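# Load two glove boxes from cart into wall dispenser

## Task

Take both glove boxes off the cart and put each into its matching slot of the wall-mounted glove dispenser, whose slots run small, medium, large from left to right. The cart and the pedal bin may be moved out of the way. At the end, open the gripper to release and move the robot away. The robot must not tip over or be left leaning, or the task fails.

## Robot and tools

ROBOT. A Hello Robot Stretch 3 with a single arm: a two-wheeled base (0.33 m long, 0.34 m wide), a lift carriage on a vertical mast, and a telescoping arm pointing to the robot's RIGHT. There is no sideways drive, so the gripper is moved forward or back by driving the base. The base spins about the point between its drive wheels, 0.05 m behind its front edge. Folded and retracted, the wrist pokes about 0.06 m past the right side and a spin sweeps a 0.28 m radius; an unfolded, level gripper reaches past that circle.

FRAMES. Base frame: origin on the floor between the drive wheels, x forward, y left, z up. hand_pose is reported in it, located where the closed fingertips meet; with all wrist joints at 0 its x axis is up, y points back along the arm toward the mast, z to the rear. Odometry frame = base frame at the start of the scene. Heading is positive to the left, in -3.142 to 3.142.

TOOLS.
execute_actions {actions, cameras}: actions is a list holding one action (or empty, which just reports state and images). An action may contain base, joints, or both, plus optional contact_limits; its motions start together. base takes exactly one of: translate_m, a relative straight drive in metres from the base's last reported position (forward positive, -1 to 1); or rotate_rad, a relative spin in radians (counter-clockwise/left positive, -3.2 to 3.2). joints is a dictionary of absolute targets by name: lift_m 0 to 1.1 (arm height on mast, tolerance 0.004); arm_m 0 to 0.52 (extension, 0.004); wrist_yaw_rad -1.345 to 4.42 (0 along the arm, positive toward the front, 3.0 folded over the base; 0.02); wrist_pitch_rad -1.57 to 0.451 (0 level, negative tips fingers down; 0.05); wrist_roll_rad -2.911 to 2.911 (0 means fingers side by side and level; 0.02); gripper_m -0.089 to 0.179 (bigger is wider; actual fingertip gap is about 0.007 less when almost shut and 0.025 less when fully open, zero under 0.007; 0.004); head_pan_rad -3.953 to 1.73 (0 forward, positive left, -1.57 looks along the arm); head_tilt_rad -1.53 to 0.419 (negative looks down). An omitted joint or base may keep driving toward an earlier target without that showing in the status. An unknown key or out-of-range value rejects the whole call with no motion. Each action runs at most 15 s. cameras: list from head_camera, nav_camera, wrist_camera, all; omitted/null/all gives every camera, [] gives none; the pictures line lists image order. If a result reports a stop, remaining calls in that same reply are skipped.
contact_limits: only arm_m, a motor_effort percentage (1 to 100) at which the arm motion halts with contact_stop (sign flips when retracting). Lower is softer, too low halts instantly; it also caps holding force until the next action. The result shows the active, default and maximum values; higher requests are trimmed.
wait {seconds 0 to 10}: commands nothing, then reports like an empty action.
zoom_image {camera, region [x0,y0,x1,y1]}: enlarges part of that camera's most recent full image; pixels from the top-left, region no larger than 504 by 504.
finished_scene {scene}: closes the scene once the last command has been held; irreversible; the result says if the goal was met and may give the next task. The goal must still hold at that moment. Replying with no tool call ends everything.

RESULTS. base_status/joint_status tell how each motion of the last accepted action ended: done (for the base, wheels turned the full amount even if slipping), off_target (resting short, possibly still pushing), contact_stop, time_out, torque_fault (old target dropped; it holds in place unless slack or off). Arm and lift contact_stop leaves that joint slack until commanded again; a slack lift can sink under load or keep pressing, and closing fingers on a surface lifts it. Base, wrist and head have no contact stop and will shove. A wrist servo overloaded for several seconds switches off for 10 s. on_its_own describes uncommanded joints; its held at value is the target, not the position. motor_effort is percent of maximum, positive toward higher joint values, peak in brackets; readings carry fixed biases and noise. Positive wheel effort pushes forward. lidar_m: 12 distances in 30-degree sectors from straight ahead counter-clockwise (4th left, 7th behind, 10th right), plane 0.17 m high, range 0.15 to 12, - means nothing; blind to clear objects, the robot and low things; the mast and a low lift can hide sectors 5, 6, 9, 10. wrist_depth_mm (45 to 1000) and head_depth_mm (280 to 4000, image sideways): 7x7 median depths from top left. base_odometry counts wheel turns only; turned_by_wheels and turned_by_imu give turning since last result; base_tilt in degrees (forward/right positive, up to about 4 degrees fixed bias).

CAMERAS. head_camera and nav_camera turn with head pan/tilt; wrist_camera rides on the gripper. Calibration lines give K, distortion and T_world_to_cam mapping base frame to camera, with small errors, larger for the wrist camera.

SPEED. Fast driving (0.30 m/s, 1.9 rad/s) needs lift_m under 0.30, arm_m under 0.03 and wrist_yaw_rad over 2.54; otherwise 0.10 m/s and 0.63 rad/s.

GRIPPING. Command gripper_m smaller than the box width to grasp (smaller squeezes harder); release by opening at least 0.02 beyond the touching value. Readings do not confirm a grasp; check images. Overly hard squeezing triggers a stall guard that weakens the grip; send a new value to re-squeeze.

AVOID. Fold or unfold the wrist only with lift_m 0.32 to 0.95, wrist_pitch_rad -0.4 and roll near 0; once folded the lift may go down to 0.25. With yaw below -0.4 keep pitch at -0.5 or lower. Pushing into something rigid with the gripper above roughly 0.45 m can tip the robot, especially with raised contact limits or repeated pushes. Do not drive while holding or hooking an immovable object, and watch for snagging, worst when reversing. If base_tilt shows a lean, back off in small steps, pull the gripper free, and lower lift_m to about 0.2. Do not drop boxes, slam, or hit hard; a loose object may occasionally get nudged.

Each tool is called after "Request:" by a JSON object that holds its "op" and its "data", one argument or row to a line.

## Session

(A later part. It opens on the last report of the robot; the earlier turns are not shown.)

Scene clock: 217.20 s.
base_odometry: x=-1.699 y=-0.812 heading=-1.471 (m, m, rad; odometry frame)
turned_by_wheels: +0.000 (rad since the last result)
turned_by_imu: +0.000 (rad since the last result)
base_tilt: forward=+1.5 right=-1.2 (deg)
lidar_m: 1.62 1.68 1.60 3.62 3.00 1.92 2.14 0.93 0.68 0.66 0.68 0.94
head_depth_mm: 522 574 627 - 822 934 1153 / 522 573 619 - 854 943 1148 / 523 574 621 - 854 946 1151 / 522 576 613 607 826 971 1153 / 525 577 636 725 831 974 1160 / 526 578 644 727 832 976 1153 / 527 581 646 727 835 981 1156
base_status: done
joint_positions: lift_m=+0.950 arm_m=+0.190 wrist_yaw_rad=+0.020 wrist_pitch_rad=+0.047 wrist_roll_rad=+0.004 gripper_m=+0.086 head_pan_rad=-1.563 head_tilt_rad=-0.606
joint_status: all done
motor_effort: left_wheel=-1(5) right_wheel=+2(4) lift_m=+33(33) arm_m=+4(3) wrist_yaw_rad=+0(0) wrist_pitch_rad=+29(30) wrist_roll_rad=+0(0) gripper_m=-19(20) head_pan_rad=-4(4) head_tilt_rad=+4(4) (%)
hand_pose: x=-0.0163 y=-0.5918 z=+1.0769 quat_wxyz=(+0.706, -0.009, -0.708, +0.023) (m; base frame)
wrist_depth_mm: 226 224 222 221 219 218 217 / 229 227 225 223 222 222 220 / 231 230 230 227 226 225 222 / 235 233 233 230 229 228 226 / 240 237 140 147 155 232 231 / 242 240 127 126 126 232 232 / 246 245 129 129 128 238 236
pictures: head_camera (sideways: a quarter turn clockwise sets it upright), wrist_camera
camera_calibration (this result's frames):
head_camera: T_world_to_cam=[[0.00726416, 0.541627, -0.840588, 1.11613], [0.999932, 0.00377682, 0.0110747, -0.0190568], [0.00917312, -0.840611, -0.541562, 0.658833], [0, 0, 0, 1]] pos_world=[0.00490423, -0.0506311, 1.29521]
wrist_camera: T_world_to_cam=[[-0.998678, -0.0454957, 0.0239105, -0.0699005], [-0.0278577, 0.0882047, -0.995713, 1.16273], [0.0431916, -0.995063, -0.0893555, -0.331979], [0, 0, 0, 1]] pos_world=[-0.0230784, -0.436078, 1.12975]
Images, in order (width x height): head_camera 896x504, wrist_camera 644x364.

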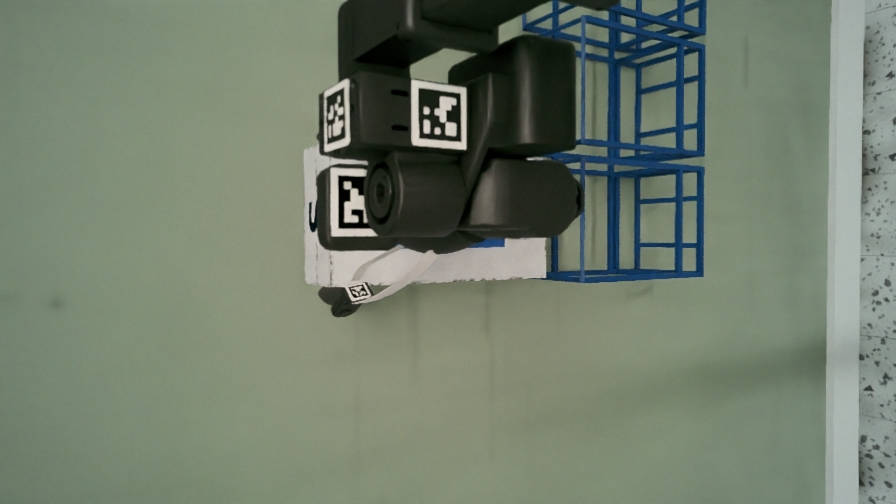

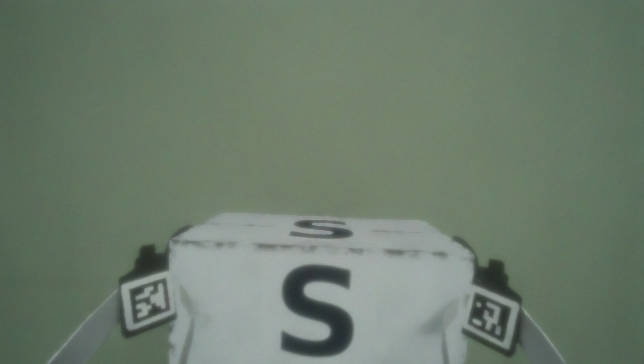

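Request:
{"op": "execute_actions", "data": {
  "actions": [
    {"joints": {"arm_m": 0.218, "lift_m": 0.912}}
  ],
  "cameras": ["head_camera", "nav_camera"]
}}

Request:
{"op": "zoom_image", "data": {
  "camera": "head_camera",
  "region": [480, 130, 680, 330]
}}

Scene clock: 230.80 s.
base_odometry: x=-1.699 y=-0.812 heading=-1.471 (m, m, rad; odometry frame)
turned_by_wheels: +0.000 (rad since the last result)
turned_by_imu: +0.000 (rad since the last result)
base_tilt: forward=+1.5 right=-1.2 (deg)
lidar_m: 1.62 1.68 1.60 3.61 3.00 1.92 2.14 0.93 0.68 0.66 0.68 0.94
head_depth_mm: 520 574 637 - 852 957 1151 / 523 573 636 - 854 937 1155 / 524 576 620 - 855 945 1151 / 524 577 620 646 832 971 1152 / 524 577 642 725 828 974 1159 / 526 578 644 724 833 980 1160 / 527 579 644 726 839 979 1155
base_status: not commanded
joint_positions: lift_m=+0.912 arm_m=+0.218 wrist_yaw_rad=+0.020 wrist_pitch_rad=+0.047 wrist_roll_rad=+0.004 gripper_m=+0.086 head_pan_rad=-1.563 head_tilt_rad=-0.606
joint_status: all done
motor_effort: left_wheel=-1(1) right_wheel=+2(2) lift_m=+33(38) arm_m=+4(4) wrist_yaw_rad=-1(1) wrist_pitch_rad=+30(30) wrist_roll_rad=+0(0) gripper_m=-19(20) head_pan_rad=-4(4) head_tilt_rad=+4(4) (%)
hand_pose: x=-0.0163 y=-0.6198 z=+1.0389 quat_wxyz=(+0.706, -0.009, -0.708, +0.023) (m; base frame)
wrist_depth_mm: 199 197 195 194 192 192 191 / 201 199 199 198 195 194 192 / 204 202 201 200 198 196 195 / 207 206 204 202 201 200 199 / 210 209 140 146 155 202 202 / 214 210 127 126 126 204 204 / 217 216 129 128 128 210 207
pictures: head_camera (sideways: a quarter turn clockwise sets it upright), nav_camera (sideways: a quarter turn counterclockwise sets it upright)
camera_calibration (this result's frames):
head_camera: T_world_to_cam=[[0.00726412, 0.541624, -0.840589, 1.11613], [0.999932, 0.00377697, 0.0110748, -0.0190568], [0.00917324, -0.840612, -0.54156, 0.65883], [0, 0, 0, 1]] pos_world=[0.00490423, -0.0506312, 1.29521]
nav_camera: T_world_to_cam=[[0.0491064, -0.604994, 0.794714, -0.992198], [-0.998635, -0.0155418, 0.0498754, -0.00566418], [-0.0178231, -0.796078, -0.604932, 0.748752], [0, 0, 0, 1]] pos_world=[0.056412, -0.0042973, 1.24174]
Images, in order (width x height): head_camera 896x504, nav_camera 672x504.

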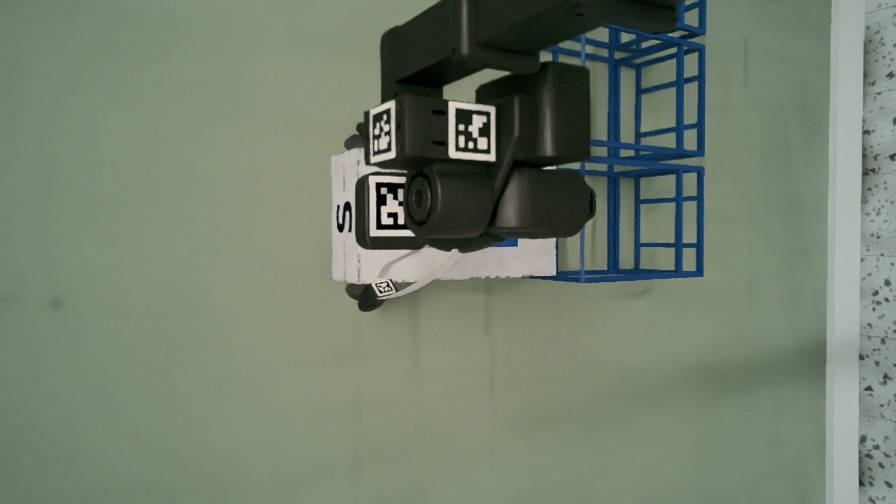

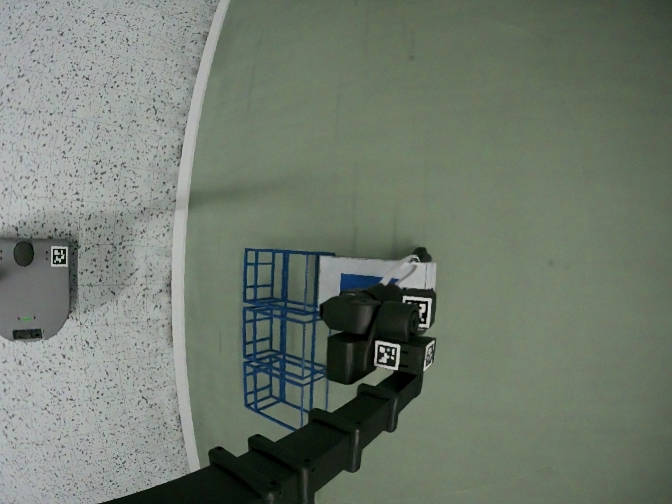

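Region (480, 130, 680, 330) of head_camera's 896x504 image, scaled by 2.520, with more detail than that image has.

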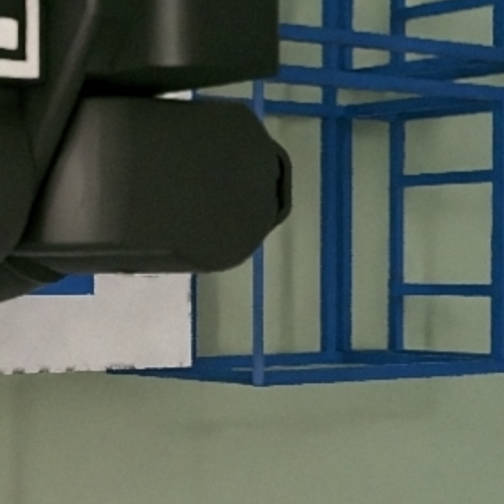

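Request:
{"op": "execute_actions", "data": {
  "actions": [
    {"joints": {"lift_m": 0.87}}
  ],
  "cameras": ["head_camera"]
}}

Scene clock: 241.47 s.
base_odometry: x=-1.699 y=-0.812 heading=-1.471 (m, m, rad; odometry frame)
turned_by_wheels: +0.000 (rad since the last result)
turned_by_imu: +0.000 (rad since the last result)
base_tilt: forward=+1.5 right=-1.2 (deg)
lidar_m: 1.62 1.69 1.60 3.62 3.00 1.92 2.14 0.93 0.68 0.66 0.68 0.94
head_depth_mm: 521 572 636 704 - 934 1151 / 521 574 637 693 - 939 1155 / 522 576 639 - - 947 1145 / 522 575 639 623 724 967 1153 / 525 576 641 724 830 973 1151 / 525 578 642 726 834 979 1157 / 527 579 646 728 835 977 1155
base_status: not commanded
joint_positions: lift_m=+0.870 arm_m=+0.218 wrist_yaw_rad=+0.020 wrist_pitch_rad=+0.047 wrist_roll_rad=+0.004 gripper_m=+0.086 head_pan_rad=-1.563 head_tilt_rad=-0.606
joint_status: all done
motor_effort: left_wheel=-1(1) right_wheel=+2(2) lift_m=+33(32) arm_m=+4(4) wrist_yaw_rad=+0(1) wrist_pitch_rad=+30(30) wrist_roll_rad=+0(0) gripper_m=-19(19) head_pan_rad=-4(4) head_tilt_rad=+4(4) (%)
hand_pose: x=-0.0163 y=-0.6198 z=+0.9969 quat_wxyz=(+0.706, -0.009, -0.708, +0.023) (m; base frame)
wrist_depth_mm: 198 197 195 193 193 191 190 / 201 199 199 197 196 194 192 / 204 202 201 200 198 196 196 / 207 206 204 203 202 200 198 / 210 209 140 146 155 202 202 / 214 211 127 127 126 205 204 / 217 215 129 128 128 209 207
pictures: head_camera (sideways: a quarter turn clockwise sets it upright)
camera_calibration (this result's frames):
head_camera: T_world_to_cam=[[0.00726412, 0.541625, -0.840589, 1.11613], [0.999932, 0.00377697, 0.0110748, -0.0190568], [0.00917323, -0.840612, -0.54156, 0.65883], [0, 0, 0, 1]] pos_world=[0.00490423, -0.0506311, 1.29521]
Images, in order (width x height): head_camera 896x504.

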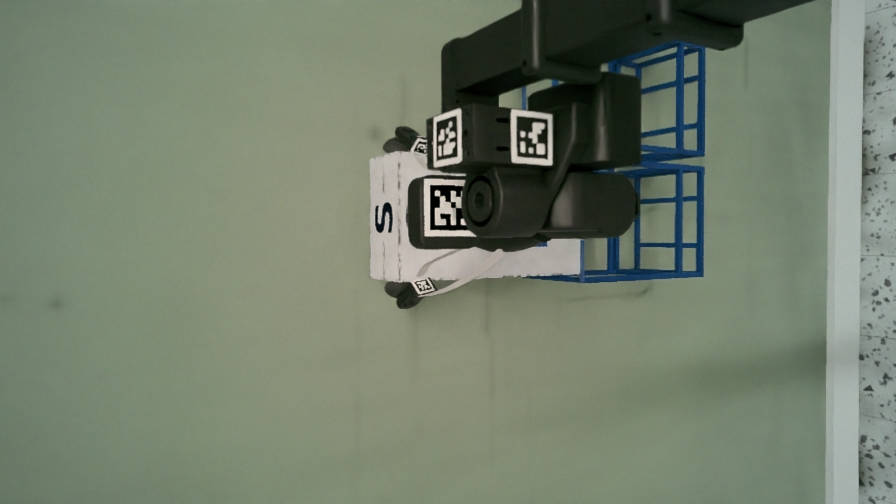

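Request:
{"op": "execute_actions", "data": {
  "actions": []
}}

Scene clock: 266.87 s.
base_odometry: x=-1.699 y=-0.812 heading=-1.471 (m, m, rad; odometry frame)
turned_by_wheels: +0.000 (rad since the last result)
turned_by_imu: +0.000 (rad since the last result)
base_tilt: forward=+1.5 right=-1.2 (deg)
lidar_m: 1.62 1.68 1.60 3.63 3.00 1.93 2.14 0.92 0.68 0.66 0.68 0.94
head_depth_mm: 520 574 638 706 - 940 1145 / 522 574 638 691 - 946 1154 / 523 574 638 - - 944 1144 / 523 576 641 622 721 974 1150 / 525 577 640 724 832 976 1161 / 525 576 645 727 832 982 1161 / 526 582 646 729 835 985 1162
base_status: not commanded
joint_positions: lift_m=+0.870 arm_m=+0.218 wrist_yaw_rad=+0.020 wrist_pitch_rad=+0.047 wrist_roll_rad=+0.004 gripper_m=+0.086 head_pan_rad=-1.563 head_tilt_rad=-0.606
joint_status: all done
motor_effort: left_wheel=-1(1) right_wheel=+2(2) lift_m=+33(32) arm_m=+4(4) wrist_yaw_rad=+0(1) wrist_pitch_rad=+30(30) wrist_roll_rad=+0(0) gripper_m=-20(19) head_pan_rad=-4(4) head_tilt_rad=+4(4) (%)
hand_pose: x=-0.0163 y=-0.6198 z=+0.9969 quat_wxyz=(+0.706, -0.009, -0.708, +0.023) (m; base frame)
wrist_depth_mm: 198 197 195 195 193 192 190 / 201 199 198 196 195 194 194 / 204 202 201 200 198 197 196 / 206 206 204 203 201 200 198 / 211 209 140 146 154 203 201 / 213 211 127 127 126 204 204 / 217 216 129 129 128 210 208
pictures: head_camera (sideways: a quarter turn clockwise sets it upright), nav_camera (sideways: a quarter turn counterclockwise sets it upright), wrist_camera
camera_calibration (this result's frames):
head_camera: T_world_to_cam=[[0.00726412, 0.541625, -0.840589, 1.11613], [0.999932, 0.00377697, 0.0110748, -0.0190568], [0.00917323, -0.840612, -0.54156, 0.65883], [0, 0, 0, 1]] pos_world=[0.00490423, -0.0506311, 1.29521]
nav_camera: T_world_to_cam=[[0.0491064, -0.604995, 0.794714, -0.992198], [-0.998635, -0.0155418, 0.0498754, -0.00566418], [-0.0178231, -0.796078, -0.604932, 0.748753], [0, 0, 0, 1]] pos_world=[0.056412, -0.00429728, 1.24174]
wrist_camera: T_world_to_cam=[[-0.998678, -0.0454958, 0.0239103, -0.0692614], [-0.0278575, 0.0882048, -0.995713, 1.08554], [0.0431917, -0.995063, -0.0893556, -0.36699], [0, 0, 0, 1]] pos_world=[-0.0230784, -0.464079, 1.04975]
Images, in order (width x height): head_camera 896x504, nav_camera 672x504, wrist_camera 644x364.

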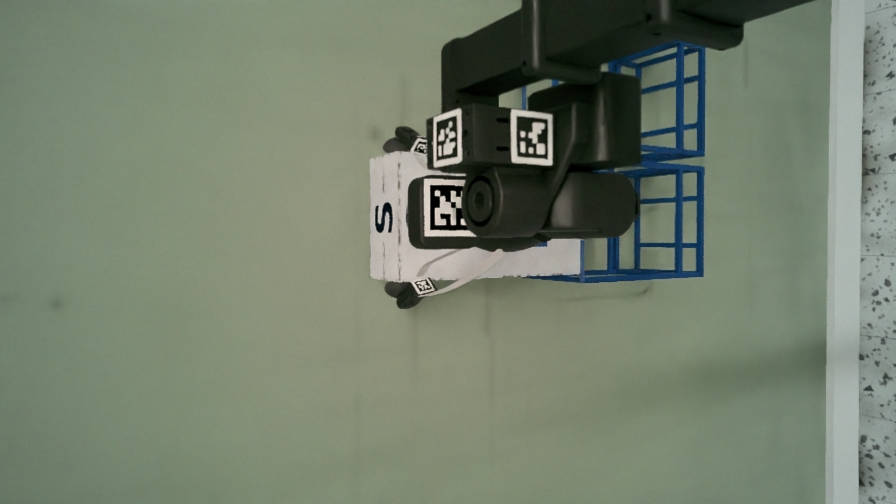

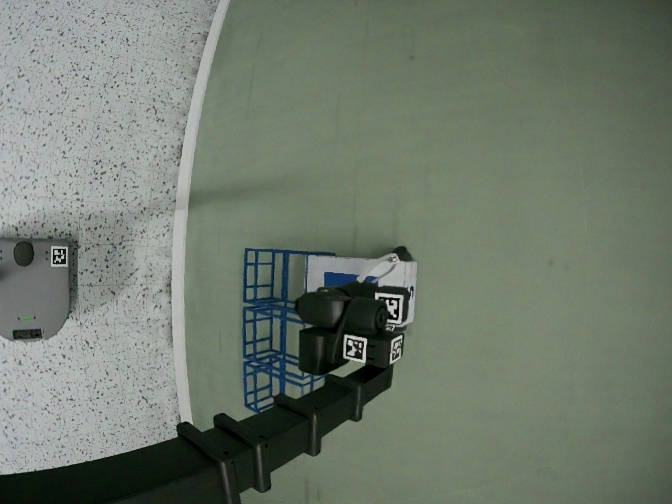

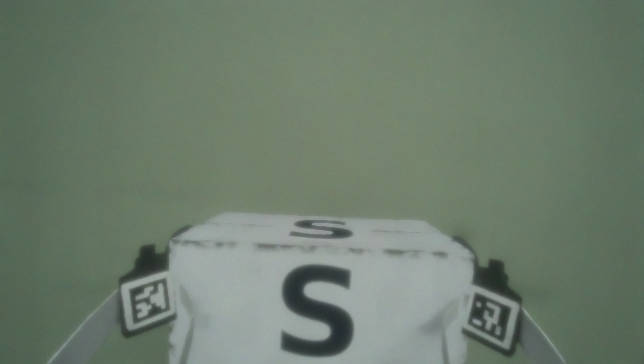

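Request:
{"op": "execute_actions", "data": {
  "actions": [
    {"joints": {"lift_m": 0.73}}
  ]
}}

Scene clock: 272.47 s.
base_odometry: x=-1.699 y=-0.812 heading=-1.471 (m, m, rad; odometry frame)
turned_by_wheels: +0.000 (rad since the last result)
turned_by_imu: +0.000 (rad since the last result)
base_tilt: forward=+1.5 right=-1.2 (deg)
lidar_m: 1.62 1.68 1.60 3.63 3.00 1.92 2.13 0.92 0.68 0.66 0.69 0.94
head_depth_mm: 518 572 637 716 797 853 - / 523 574 638 721 799 - 1147 / 523 574 642 708 692 - 1152 / 522 575 642 708 706 971 1154 / 524 577 642 726 831 975 1157 / 526 579 643 725 833 976 1156 / 527 580 644 727 835 978 1161
base_status: not commanded
joint_positions: lift_m=+0.730 arm_m=+0.218 wrist_yaw_rad=+0.020 wrist_pitch_rad=+0.047 wrist_roll_rad=+0.004 gripper_m=+0.086 head_pan_rad=-1.563 head_tilt_rad=-0.606
joint_status: all done
motor_effort: left_wheel=-2(1) right_wheel=+2(2) lift_m=+33(32) arm_m=+4(4) wrist_yaw_rad=-1(0) wrist_pitch_rad=+30(30) wrist_roll_rad=+0(0) gripper_m=-19(19) head_pan_rad=-4(4) head_tilt_rad=+4(4) (%)
hand_pose: x=-0.0163 y=-0.6198 z=+0.8569 quat_wxyz=(+0.706, -0.009, -0.708, +0.023) (m; base frame)
wrist_depth_mm: 198 197 195 194 193 192 190 / 201 199 198 197 196 194 192 / 204 202 201 200 198 197 196 / 206 205 204 203 202 200 199 / 210 208 140 146 155 202 201 / 215 211 127 127 126 205 205 / 216 215 130 128 128 208 207
pictures: head_camera (sideways: a quarter turn clockwise sets it upright), nav_camera (sideways: a quarter turn counterclockwise sets it upright), wrist_camera
camera_calibration (this result's frames):
head_camera: T_world_to_cam=[[0.00726405, 0.541624, -0.840589, 1.11613], [0.999932, 0.00377709, 0.0110748, -0.0190568], [0.00917334, -0.840612, -0.54156, 0.65883], [0, 0, 0, 1]] pos_world=[0.00490424, -0.0506312, 1.29521]
nav_camera: T_world_to_cam=[[0.0491065, -0.604995, 0.794714, -0.992198], [-0.998635, -0.0155419, 0.0498754, -0.00566418], [-0.017823, -0.796078, -0.604932, 0.748752], [0, 0, 0, 1]] pos_world=[0.056412, -0.00429729, 1.24174]
wrist_camera: T_world_to_cam=[[-0.998678, -0.0454957, 0.0239104, -0.065914], [-0.0278577, 0.0882047, -0.995713, 0.946138], [0.0431917, -0.995063, -0.0893556, -0.3795], [0, 0, 0, 1]] pos_world=[-0.0230784, -0.464079, 0.909747]
Images, in order (width x height): head_camera 896x504, nav_camera 672x504, wrist_camera 644x364.

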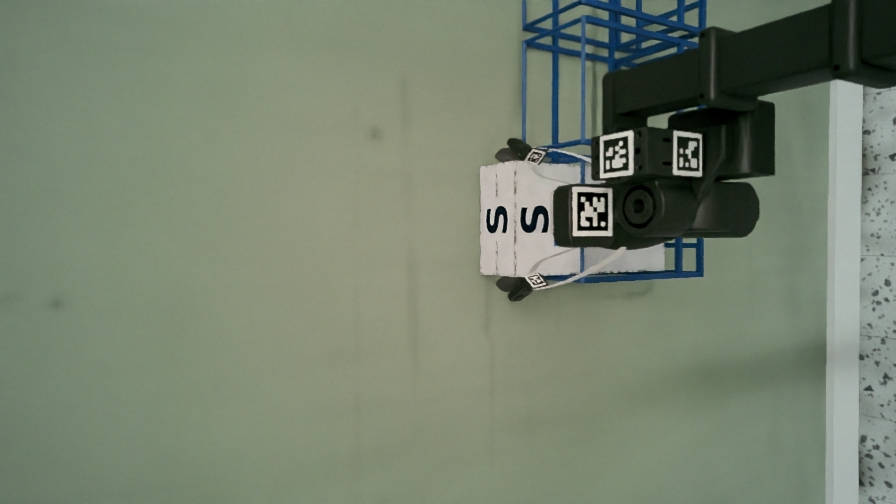

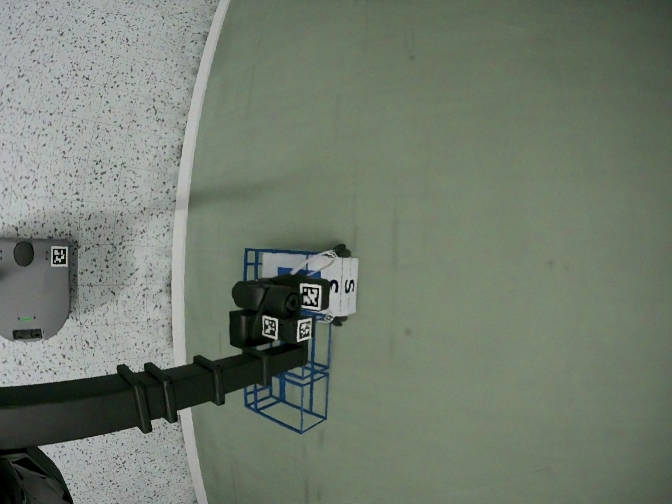

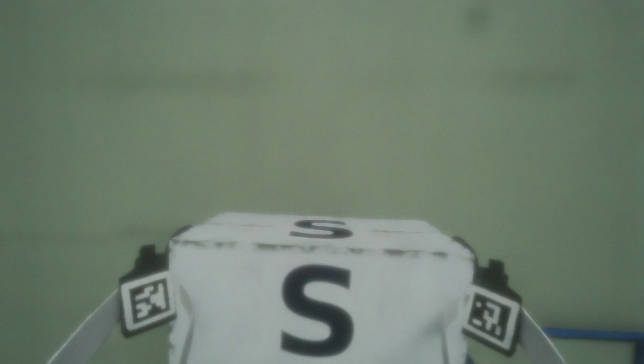

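Request:
{"op": "execute_actions", "data": {
  "actions": [
    {"joints": {"lift_m": 0.703}}
  ]
}}

Scene clock: 278.73 s.
base_odometry: x=-1.699 y=-0.812 heading=-1.471 (m, m, rad; odometry frame)
turned_by_wheels: +0.000 (rad since the last result)
turned_by_imu: +0.000 (rad since the last result)
base_tilt: forward=+1.4 right=-1.2 (deg)
lidar_m: 1.62 1.68 1.59 3.63 3.00 1.93 2.14 0.93 0.68 0.66 0.68 0.94
head_depth_mm: 520 574 638 716 795 916 - / 521 574 636 722 813 - 1153 / 522 574 638 720 706 - 1155 / 524 576 641 721 707 965 1157 / 525 577 643 725 830 974 1147 / 526 579 645 726 834 975 1158 / 525 579 644 727 836 978 1159
base_status: not commanded
joint_positions: lift_m=+0.703 arm_m=+0.218 wrist_yaw_rad=+0.020 wrist_pitch_rad=+0.047 wrist_roll_rad=+0.004 gripper_m=+0.086 head_pan_rad=-1.563 head_tilt_rad=-0.606
joint_status: all done
motor_effort: left_wheel=-1(1) right_wheel=+2(1) lift_m=+33(31) arm_m=+4(4) wrist_yaw_rad=-1(0) wrist_pitch_rad=+30(30) wrist_roll_rad=+0(0) gripper_m=-19(18) head_pan_rad=-4(4) head_tilt_rad=+5(4) (%)
hand_pose: x=-0.0163 y=-0.6198 z=+0.8299 quat_wxyz=(+0.706, -0.009, -0.708, +0.023) (m; base frame)
wrist_depth_mm: 198 197 195 195 192 192 191 / 201 199 198 197 196 194 193 / 204 203 201 200 199 197 195 / 207 205 204 203 201 200 198 / 210 209 140 146 154 202 202 / 213 212 128 126 126 204 204 / 217 214 130 128 128 207 207
pictures: head_camera (sideways: a quarter turn clockwise sets it upright), nav_camera (sideways: a quarter turn counterclockwise sets it upright), wrist_camera
camera_calibration (this result's frames):
head_camera: T_world_to_cam=[[0.00726405, 0.541624, -0.840589, 1.11613], [0.999932, 0.00377709, 0.0110748, -0.0190568], [0.00917334, -0.840612, -0.54156, 0.65883], [0, 0, 0, 1]] pos_world=[0.00490424, -0.0506312, 1.29521]
nav_camera: T_world_to_cam=[[0.0491065, -0.604995, 0.794714, -0.992198], [-0.998635, -0.0155419, 0.0498754, -0.00566418], [-0.017823, -0.796078, -0.604932, 0.748752], [0, 0, 0, 1]] pos_world=[0.056412, -0.00429729, 1.24174]
wrist_camera: T_world_to_cam=[[-0.998678, -0.0454957, 0.0239104, -0.0652685], [-0.0278577, 0.0882047, -0.995713, 0.919254], [0.0431917, -0.995063, -0.0893555, -0.381913], [0, 0, 0, 1]] pos_world=[-0.0230784, -0.46408, 0.882747]
Images, in order (width x height): head_camera 896x504, nav_camera 672x504, wrist_camera 644x364.

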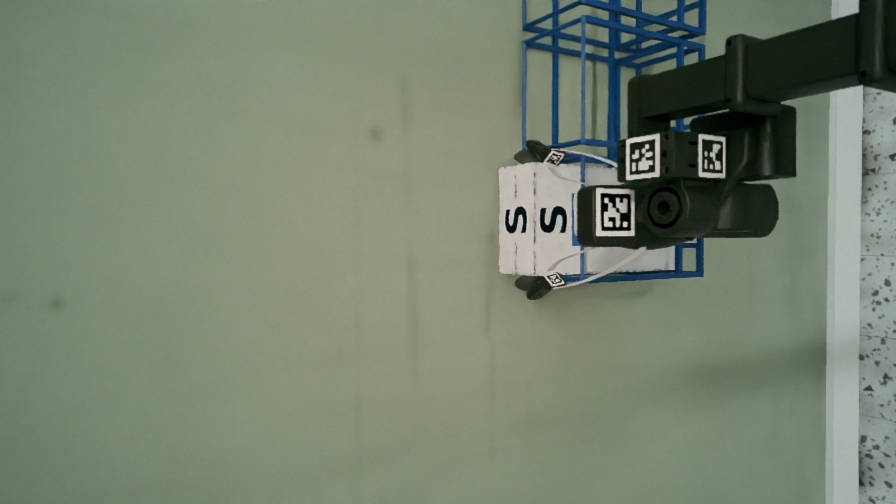

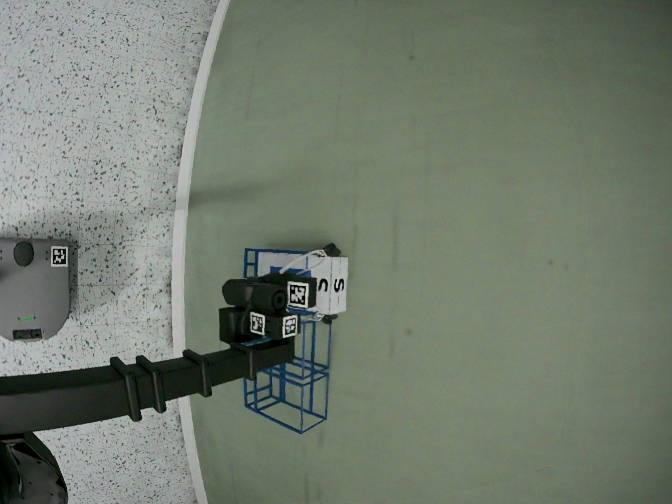

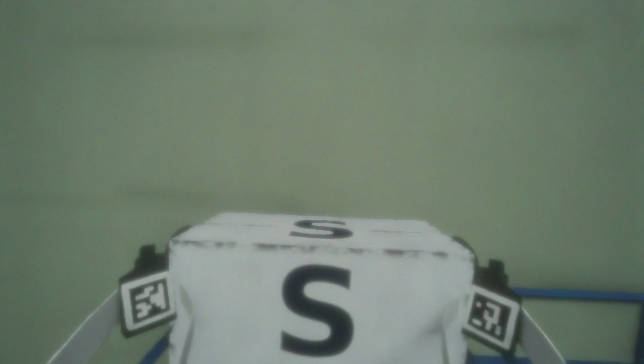

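Request:
{"op": "execute_actions", "data": {
  "actions": [
    {"joints": {"lift_m": 0.692}}
  ]
}}

Scene clock: 285.60 s.
base_odometry: x=-1.699 y=-0.812 heading=-1.471 (m, m, rad; odometry frame)
turned_by_wheels: +0.000 (rad since the last result)
turned_by_imu: +0.000 (rad since the last result)
base_tilt: forward=+1.5 right=-1.3 (deg)
lidar_m: 1.62 1.68 1.60 3.61 3.01 1.92 2.14 0.93 0.68 0.66 0.68 0.95
head_depth_mm: 523 574 638 715 796 914 1088 / 520 573 637 719 821 - 1160 / 523 576 639 719 722 - 1151 / 525 575 643 723 717 971 1160 / 524 578 643 728 832 974 1153 / 526 579 643 729 838 978 1155 / 526 579 645 729 838 976 1154
base_status: not commanded
joint_positions: lift_m=+0.692 arm_m=+0.218 wrist_yaw_rad=+0.020 wrist_pitch_rad=+0.072 wrist_roll_rad=+0.004 gripper_m=+0.086 head_pan_rad=-1.563 head_tilt_rad=-0.606
joint_status: all done
motor_effort: left_wheel=-1(1) right_wheel=+1(2) lift_m=+29(31) arm_m=+4(5) wrist_yaw_rad=+0(0) wrist_pitch_rad=+21(30) wrist_roll_rad=+0(0) gripper_m=-19(19) head_pan_rad=-4(4) head_tilt_rad=+4(4) (%)
hand_pose: x=-0.0163 y=-0.6200 z=+0.8254 quat_wxyz=(+0.705, -0.018, -0.708, +0.032) (m; base frame)
wrist_depth_mm: 201 201 199 198 196 196 194 / 203 203 201 200 198 198 196 / 206 204 203 202 200 199 197 / 208 206 205 204 202 201 200 / 210 208 139 145 153 203 202 / 213 210 127 127 126 204 204 / 214 213 129 128 128 204 205
pictures: head_camera (sideways: a quarter turn clockwise sets it upright), nav_camera (sideways: a quarter turn counterclockwise sets it upright), wrist_camera
camera_calibration (this result's frames):
head_camera: T_world_to_cam=[[0.00726405, 0.541624, -0.840589, 1.11613], [0.999932, 0.00377709, 0.0110748, -0.0190568], [0.00917334, -0.840612, -0.54156, 0.65883], [0, 0, 0, 1]] pos_world=[0.00490424, -0.0506312, 1.29521]
nav_camera: T_world_to_cam=[[0.0491065, -0.604995, 0.794714, -0.992198], [-0.998635, -0.0155419, 0.0498754, -0.00566418], [-0.017823, -0.796078, -0.604932, 0.748752], [0, 0, 0, 1]] pos_world=[0.056412, -0.00429729, 1.24174]
wrist_camera: T_world_to_cam=[[-0.99869, -0.0449017, 0.0245351, -0.0653122], [-0.0273596, 0.0634109, -0.997612, 0.901009], [0.0432387, -0.996977, -0.0645563, -0.404188], [0, 0, 0, 1]] pos_world=[-0.0230988, -0.463032, 0.874367]
Images, in order (width x height): head_camera 896x504, nav_camera 672x504, wrist_camera 644x364.

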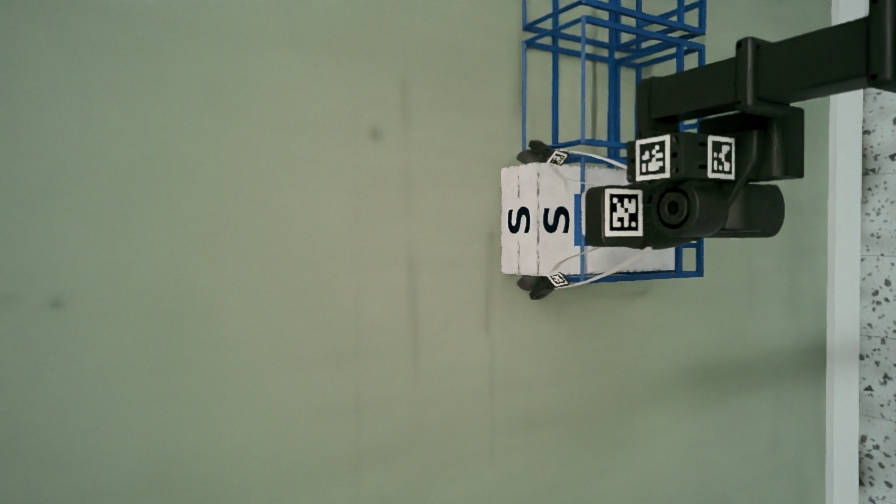

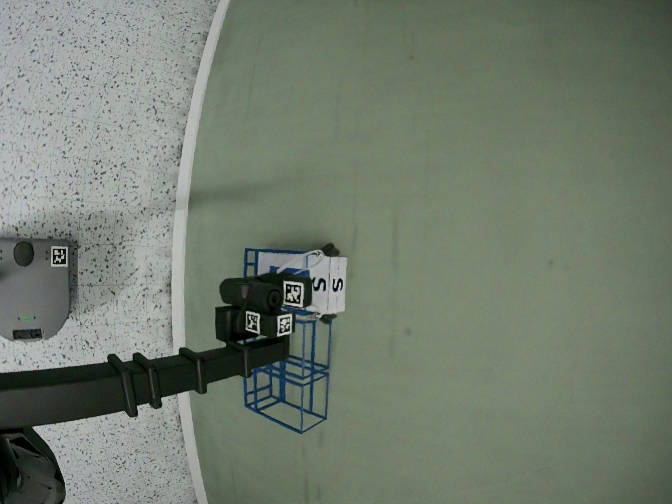

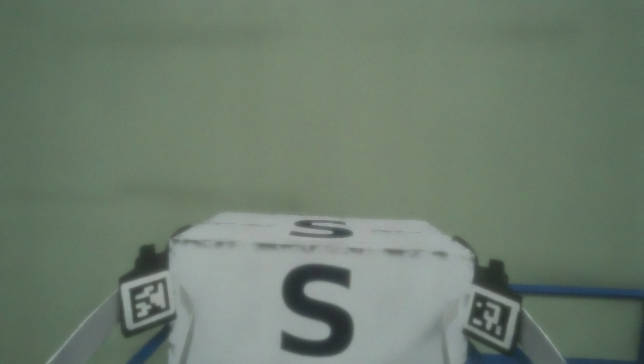

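Contact reached (hand z ≈0.825). Release.

Request:
{"op": "execute_actions", "data": {
  "actions": [
    {"joints": {"gripper_m": 0.17, "wrist_pitch_rad": 0.09}}
  ]
}}

Scene clock: 290.40 s.
base_odometry: x=-1.699 y=-0.812 heading=-1.471 (m, m, rad; odometry frame)
turned_by_wheels: +0.000 (rad since the last result)
turned_by_imu: +0.000 (rad since the last result)
base_tilt: forward=+1.5 right=-1.2 (deg)
lidar_m: 1.62 1.68 1.60 3.62 3.00 1.92 2.14 0.93 0.68 0.66 0.68 0.94
head_depth_mm: 521 572 638 717 797 912 1090 / 522 575 639 720 826 - 1154 / 523 574 641 722 709 - 1152 / 524 577 639 723 705 970 1162 / 526 577 642 725 831 972 1156 / 527 580 643 727 834 978 1157 / 527 581 646 729 837 981 1162
base_status: not commanded
joint_positions: lift_m=+0.692 arm_m=+0.218 wrist_yaw_rad=+0.023 wrist_pitch_rad=+0.070 wrist_roll_rad=+0.009 gripper_m=+0.170 head_pan_rad=-1.563 head_tilt_rad=-0.606
joint_status: all done
motor_effort: left_wheel=-1(2) right_wheel=+0(2) lift_m=+29(29) arm_m=+4(5) wrist_yaw_rad=-2(3) wrist_pitch_rad=+7(20) wrist_roll_rad=-1(2) gripper_m=+2(94) head_pan_rad=-4(4) head_tilt_rad=+4(4) (%)
hand_pose: x=-0.0155 y=-0.6200 z=+0.8248 quat_wxyz=(+0.704, -0.016, -0.710, +0.033) (m; base frame)
wrist_depth_mm: 202 201 199 198 196 194 192 / 204 202 201 200 197 196 194 / 206 206 203 201 199 199 197 / 208 206 206 204 202 201 199 / 211 209 166 173 204 203 201 / 213 114 114 113 112 112 203 / 214 116 115 114 113 113 204
pictures: head_camera (sideways: a quarter turn clockwise sets it upright), nav_camera (sideways: a quarter turn counterclockwise sets it upright), wrist_camera
camera_calibration (this result's frames):
head_camera: T_world_to_cam=[[0.00726431, 0.541625, -0.840589, 1.11613], [0.999932, 0.00377661, 0.0110748, -0.0190568], [0.00917293, -0.840612, -0.54156, 0.65883], [0, 0, 0, 1]] pos_world=[0.00490422, -0.0506311, 1.29521]
nav_camera: T_world_to_cam=[[0.0491062, -0.604995, 0.794714, -0.992198], [-0.998635, -0.0155414, 0.0498754, -0.00566418], [-0.0178234, -0.796078, -0.604932, 0.748752], [0, 0, 0, 1]] pos_world=[0.056412, -0.0042973, 1.24174]
wrist_camera: T_world_to_cam=[[-0.998623, -0.0484302, 0.0201519, -0.0630522], [-0.0233131, 0.0656224, -0.997572, 0.901861], [0.0469902, -0.996669, -0.0666611, -0.402245], [0, 0, 0, 1]] pos_world=[-0.0230386, -0.463141, 0.874128]
Images, in order (width x height): head_camera 896x504, nav_camera 672x504, wrist_camera 644x364.

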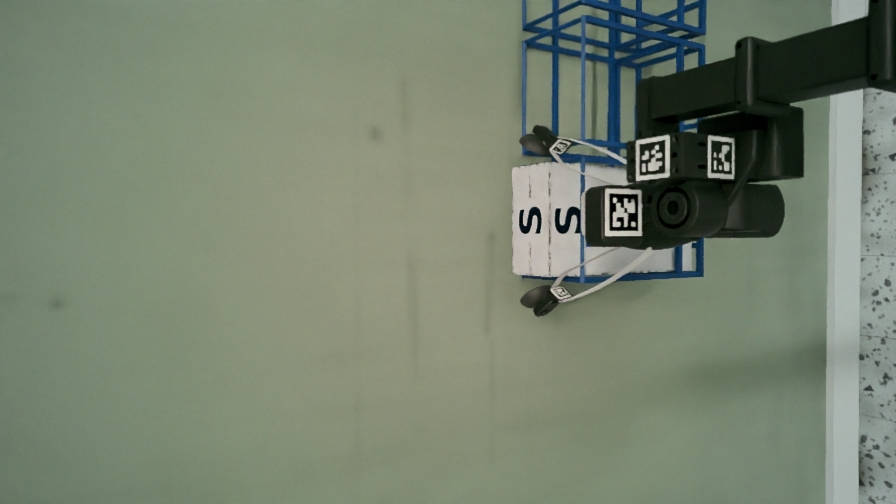

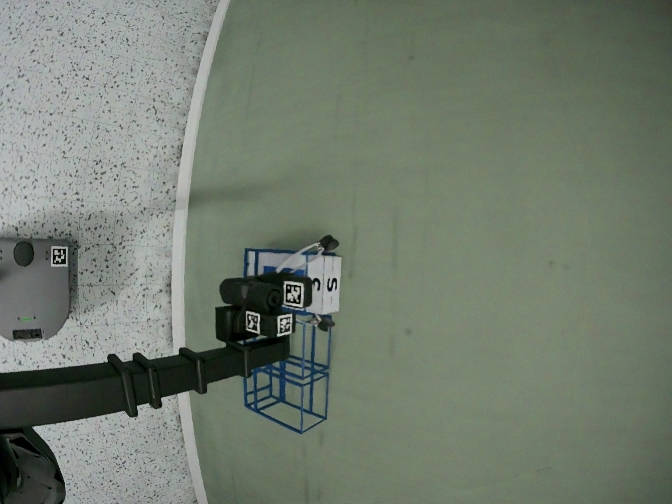

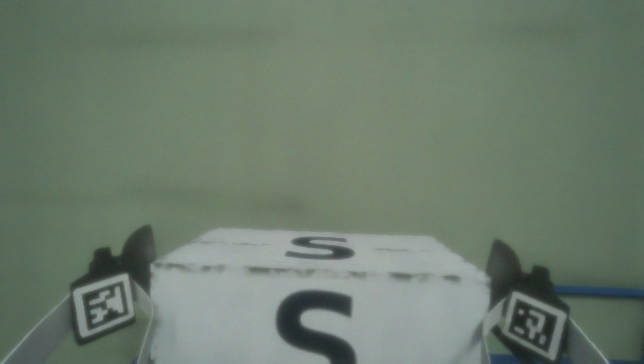

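Request:
{"op": "execute_actions", "data": {
  "actions": [
    {"joints": {"lift_m": 0.74, "arm_m": 0.0}}
  ],
  "cameras": ["head_camera", "nav_camera"]
}}

Scene clock: 333.97 s.
base_odometry: x=-1.699 y=-0.812 heading=-1.471 (m, m, rad; odometry frame)
turned_by_wheels: +0.000 (rad since the last result)
turned_by_imu: +0.000 (rad since the last result)
base_tilt: forward=+1.5 right=-1.2 (deg)
lidar_m: 1.62 1.68 1.60 3.62 2.99 1.93 2.14 0.93 0.68 0.66 0.69 0.94
head_depth_mm: 521 574 637 715 798 937 1155 / 522 574 639 721 827 986 1147 / 524 575 640 721 722 801 - / 523 578 642 726 716 968 1135 / 524 578 642 725 832 1003 1155 / 526 578 642 728 832 979 1152 / 528 580 645 730 836 979 1158
base_status: not commanded
joint_positions: lift_m=+0.740 arm_m=+0.002 wrist_yaw_rad=+0.021 wrist_pitch_rad=+0.070 wrist_roll_rad=+0.009 gripper_m=+0.170 head_pan_rad=-1.563 head_tilt_rad=-0.606
joint_status: all done
joint sent to its limit — the command would take arm_m past its lower limit, so that joint was sent only as far as its limit.
motor_effort: left_wheel=-1(1) right_wheel=+1(1) lift_m=+50(52) arm_m=-2(4) wrist_yaw_rad=-1(3) wrist_pitch_rad=+8(8) wrist_roll_rad=-1(1) gripper_m=-1(1) head_pan_rad=-4(4) head_tilt_rad=+4(4) (%)
hand_pose: x=-0.0161 y=-0.4039 z=+0.8722 quat_wxyz=(+0.704, -0.017, -0.710, +0.032) (m; base frame)
wrist_depth_mm: 415 415 404 409 408 400 399 / 420 417 412 413 410 404 401 / 422 420 416 415 411 412 406 / 427 423 423 413 415 414 409 / 431 431 425 380 415 420 411 / 431 431 429 331 422 421 415 / 442 439 433 334 423 422 423
pictures: head_camera (sideways: a quarter turn clockwise sets it upright), nav_camera (sideways: a quarter turn counterclockwise sets it upright)
camera_calibration (this result's frames):
head_camera: T_world_to_cam=[[0.00726475, 0.541584, -0.840615, 1.11616], [0.999932, 0.0037769, 0.0110749, -0.0190571], [0.00917293, -0.840638, -0.54152, 0.658778], [0, 0, 0, 1]] pos_world=[0.00490421, -0.0506315, 1.29522]
nav_camera: T_world_to_cam=[[0.0491058, -0.604957, 0.794743, -0.992236], [-0.998635, -0.0155388, 0.0498758, -0.00566467], [-0.0178234, -0.796107, -0.604894, 0.748703], [0, 0, 0, 1]] pos_world=[0.056412, -0.00430018, 1.24174]
Images, in order (width x height): head_camera 896x504, nav_camera 672x504.

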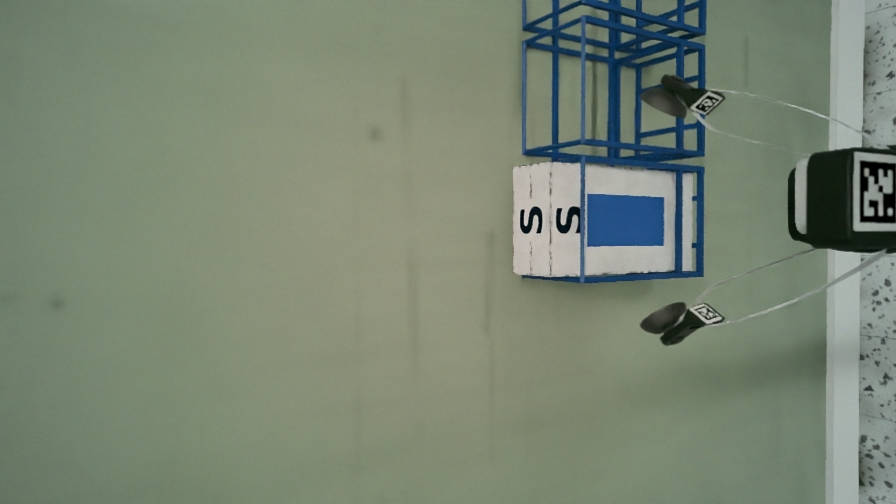

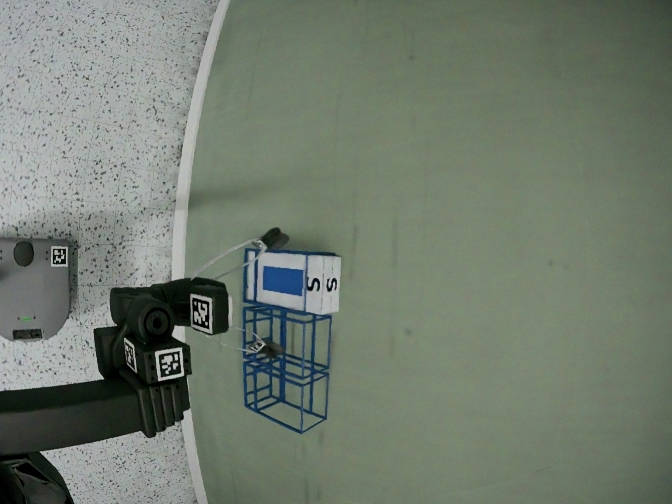

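Request:
{"op": "execute_actions", "data": {
  "actions": [
    {"base": {"rotate_rad": -0.554}, "joints": {"wrist_yaw_rad": 3.0, "wrist_pitch_rad": -0.4, "gripper_m": 0.05, "lift_m": 0.55, "head_pan_rad": -3.14, "head_tilt_rad": -0.5}}
  ],
  "cameras": ["head_camera", "nav_camera"]
}}

Scene clock: 341.47 s.
base_odometry: x=-1.699 y=-0.812 heading=-2.025 (m, m, rad; odometry frame)
turned_by_wheels: -0.554 (rad since the last result)
turned_by_imu: -0.548 (rad since the last result)
base_tilt: forward=+1.5 right=-1.2 (deg)
lidar_m: 0.91 1.62 1.67 1.60 3.63 3.10 1.93 2.13 0.95 0.69 0.66 0.68
head_depth_mm: 2559 2778 3146 2862 2040 1604 1301 / 2393 2614 2858 2883 2051 1599 1311 / 2233 2432 2625 2541 2067 1600 1309 / 2110 2279 2428 2436 2057 1602 1309 / 1996 2150 2276 2489 2078 1603 1320 / 1883 2029 2176 2372 2088 1626 1319 / 1803 1907 2041 2234 2096 1619 1318
base_status: done
joint_positions: lift_m=+0.550 arm_m=+0.002 wrist_yaw_rad=+2.998 wrist_pitch_rad=-0.414 wrist_roll_rad=+0.009 gripper_m=+0.050 head_pan_rad=-3.133 head_tilt_rad=-0.507
joint_status: all done
motor_effort: left_wheel=+1(5) right_wheel=-3(6) lift_m=+26(44) arm_m=-2(2) wrist_yaw_rad=+2(1) wrist_pitch_rad=+6(7) wrist_roll_rad=-1(1) gripper_m=+0(93) head_pan_rad=-4(46) head_tilt_rad=+5(18) (%)
hand_pose: x=+0.0110 y=+0.0760 z=+0.5639 quat_wxyz=(+0.195, +0.703, +0.095, +0.677) (m; base frame)
wrist_depth_mm: - - - - - - - / - - - - - - - / - - - - - - - / - - - - - - - / - - - - - - - / 819 823 - 837 856 863 861 / 697 699 718 709 703 719 732
pictures: head_camera (sideways: a quarter turn clockwise sets it upright), nav_camera (sideways: a quarter turn counterclockwise sets it upright)
camera_calibration (this result's frames):
head_camera: T_world_to_cam=[[0.456112, -0.00748256, -0.889891, 1.17769], [0.00585353, -0.999918, 0.0114079, -0.0134282], [-0.889903, -0.0104123, -0.456031, 0.553029], [0, 0, 0, 1]] pos_world=[-0.0449374, 0.00114339, 1.30037]
nav_camera: T_world_to_cam=[[-0.52364, -0.0489857, 0.85053, -1.06148], [-0.0115502, 0.998662, 0.0504062, -0.0123829], [-0.851861, 0.016571, -0.523506, 0.647905], [0, 0, 0, 1]] pos_world=[-0.00405007, -0.0503672, 1.24262]
Images, in order (width x height): head_camera 896x504, nav_camera 672x504.

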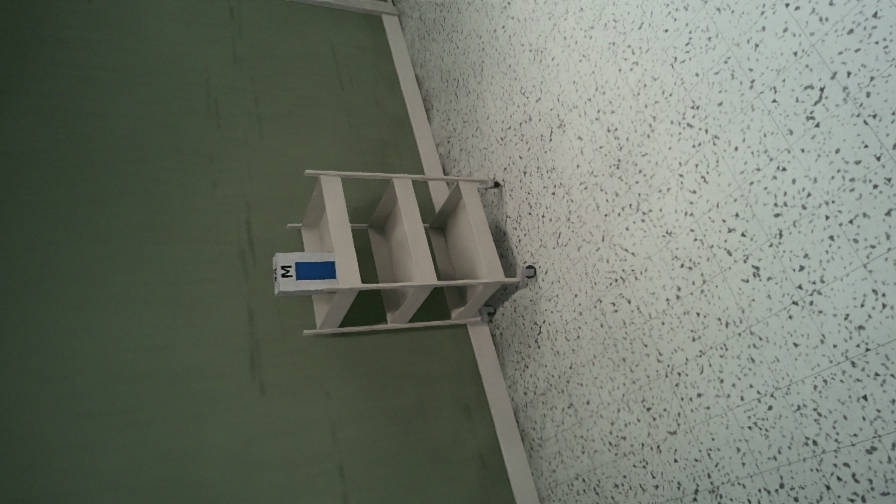

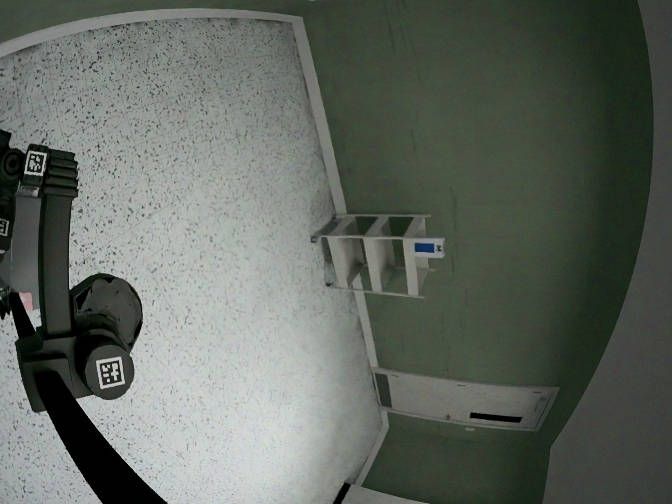

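Request:
{"op": "execute_actions", "data": {
  "actions": [
    {"base": {"translate_m": -0.27}, "joints": {"lift_m": 0.28}}
  ],
  "cameras": []
}}

Request:
{"op": "execute_actions", "data": {
  "actions": [
    {"base": {"translate_m": -1.0}}
  ],
  "cameras": ["head_camera", "nav_camera"]
}}

Scene clock: 365.27 s.
base_odometry: x=-1.581 y=-0.569 heading=-2.024 (m, m, rad; odometry frame)
turned_by_wheels: +0.000 (rad since the last result)
turned_by_imu: -0.001 (rad since the last result)
base_tilt: forward=+1.5 right=-1.2 (deg)
lidar_m: 1.11 1.85 1.66 1.75 3.48 2.77 1.66 1.91 1.16 0.83 0.80 0.83
head_depth_mm: 2293 2515 2775 2880 2041 1608 1305 / 2138 2345 2514 2735 2046 1595 1301 / 1992 2174 2311 2458 2067 1604 1311 / 1869 2022 2090 2247 2035 1610 1316 / 1777 1908 2019 2202 2079 1612 1325 / 1693 1804 1936 2107 2084 1615 1317 / 1588 1714 1840 1992 2041 1607 1320
base_status: done
joint_positions: lift_m=+0.280 arm_m=+0.002 wrist_yaw_rad=+2.999 wrist_pitch_rad=-0.414 wrist_roll_rad=+0.009 gripper_m=+0.050 head_pan_rad=-3.133 head_tilt_rad=-0.507
joint_status: all done
motor_effort: left_wheel=+2(5) right_wheel=-2(6) lift_m=+26(29) arm_m=-2(2) wrist_yaw_rad=+0(2) wrist_pitch_rad=+5(6) wrist_roll_rad=-1(1) gripper_m=+1(1) head_pan_rad=-4(4) head_tilt_rad=+4(4) (%)
hand_pose: x=+0.0107 y=+0.0760 z=+0.2938 quat_wxyz=(+0.195, +0.703, +0.095, +0.677) (m; base frame)
wrist_depth_mm: - - - - - - - / - - - - - - - / - - - - - - - / 761 763 794 800 810 800 829 / 599 608 649 633 646 638 643 / 500 500 - 531 522 519 535 / 436 - - - 425 437 440
pictures: none
No camera images: the call's "cameras" was empty. Leave "cameras" out to get every camera's image.

Scene clock: 370.27 s.
base_odometry: x=-1.142 y=+0.330 heading=-2.024 (m, m, rad; odometry frame)
turned_by_wheels: +0.000 (rad since the last result)
turned_by_imu: -0.004 (rad since the last result)
base_tilt: forward=+1.5 right=-1.3 (deg)
lidar_m: 1.82 2.41 2.18 2.91 3.02 1.54 0.66 0.79 1.09 1.38 1.32 1.36
head_depth_mm: 1244 1368 1528 1717 1916 1600 1299 / 1165 1270 1403 1571 1740 1500 1292 / 1092 1190 1295 1391 1105 1231 1278 / 1026 1113 1215 1271 1018 1151 1222 / 966 1044 1131 1177 864 1047 1152 / 921 986 1061 1139 1099 1311 1325 / 874 933 1008 1079 1171 1290 1323
base_status: done
joint_positions: lift_m=+0.280 arm_m=+0.002 wrist_yaw_rad=+2.999 wrist_pitch_rad=-0.414 wrist_roll_rad=+0.009 gripper_m=+0.050 head_pan_rad=-3.133 head_tilt_rad=-0.506
joint_status: not commanded
motor_effort: left_wheel=+2(5) right_wheel=-3(8) lift_m=+27(27) arm_m=-3(2) wrist_yaw_rad=+1(1) wrist_pitch_rad=+5(5) wrist_roll_rad=-1(1) gripper_m=+0(1) head_pan_rad=-4(5) head_tilt_rad=+4(4) (%)
hand_pose: x=+0.0107 y=+0.0760 z=+0.2938 quat_wxyz=(+0.195, +0.703, +0.095, +0.677) (m; base frame)
wrist_depth_mm: - - - - - - - / - - - - - - - / - - - - - - - / 753 770 785 795 807 821 832 / 599 609 642 630 643 631 635 / 498 501 - 534 521 519 530 / 434 - - - 424 440 442
pictures: head_camera (sideways: a quarter turn clockwise sets it upright), nav_camera (sideways: a quarter turn counterclockwise sets it upright)
camera_calibration (this result's frames):
head_camera: T_world_to_cam=[[0.455227, -0.0075459, -0.890343, 1.17828], [0.00574256, -0.999918, 0.0114107, -0.0134311], [-0.890357, -0.0103073, -0.455147, 0.551882], [0, 0, 0, 1]] pos_world=[-0.0449388, 0.00114961, 1.30042]
nav_camera: T_world_to_cam=[[-0.522801, -0.0489144, 0.85105, -1.06216], [-0.0113779, 0.998664, 0.0504091, -0.0123877], [-0.852379, 0.0166707, -0.522659, 0.646807], [0, 0, 0, 1]] pos_world=[-0.0041151, -0.0503665, 1.24264]
Images, in order (width x height): head_camera 896x504, nav_camera 672x504.

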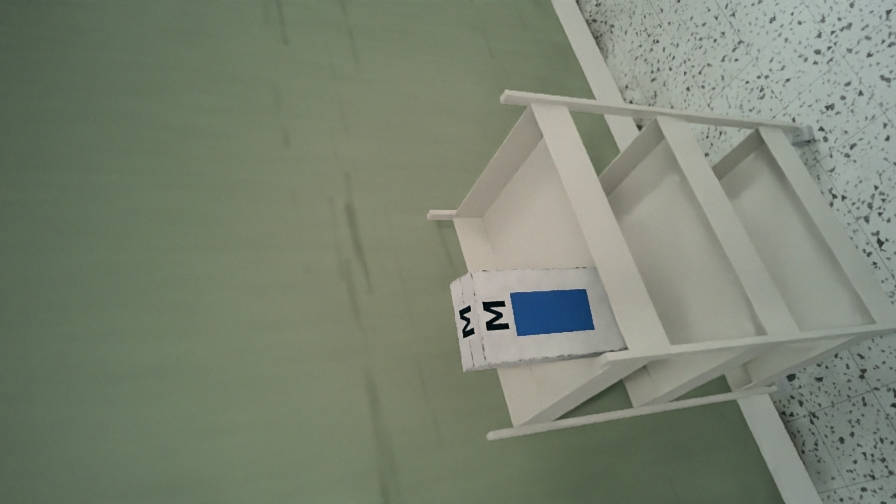

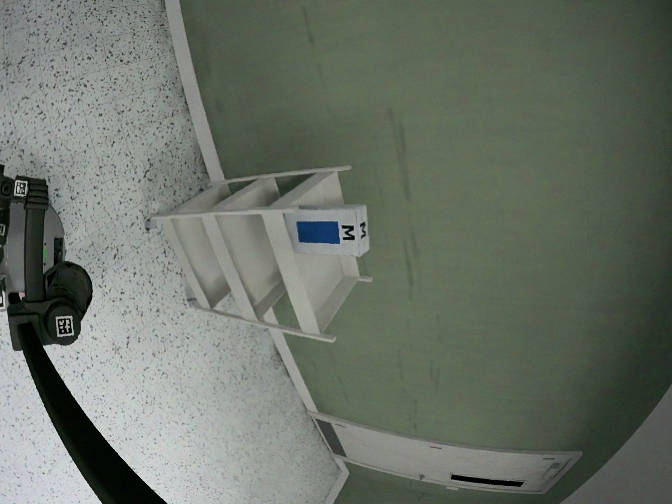

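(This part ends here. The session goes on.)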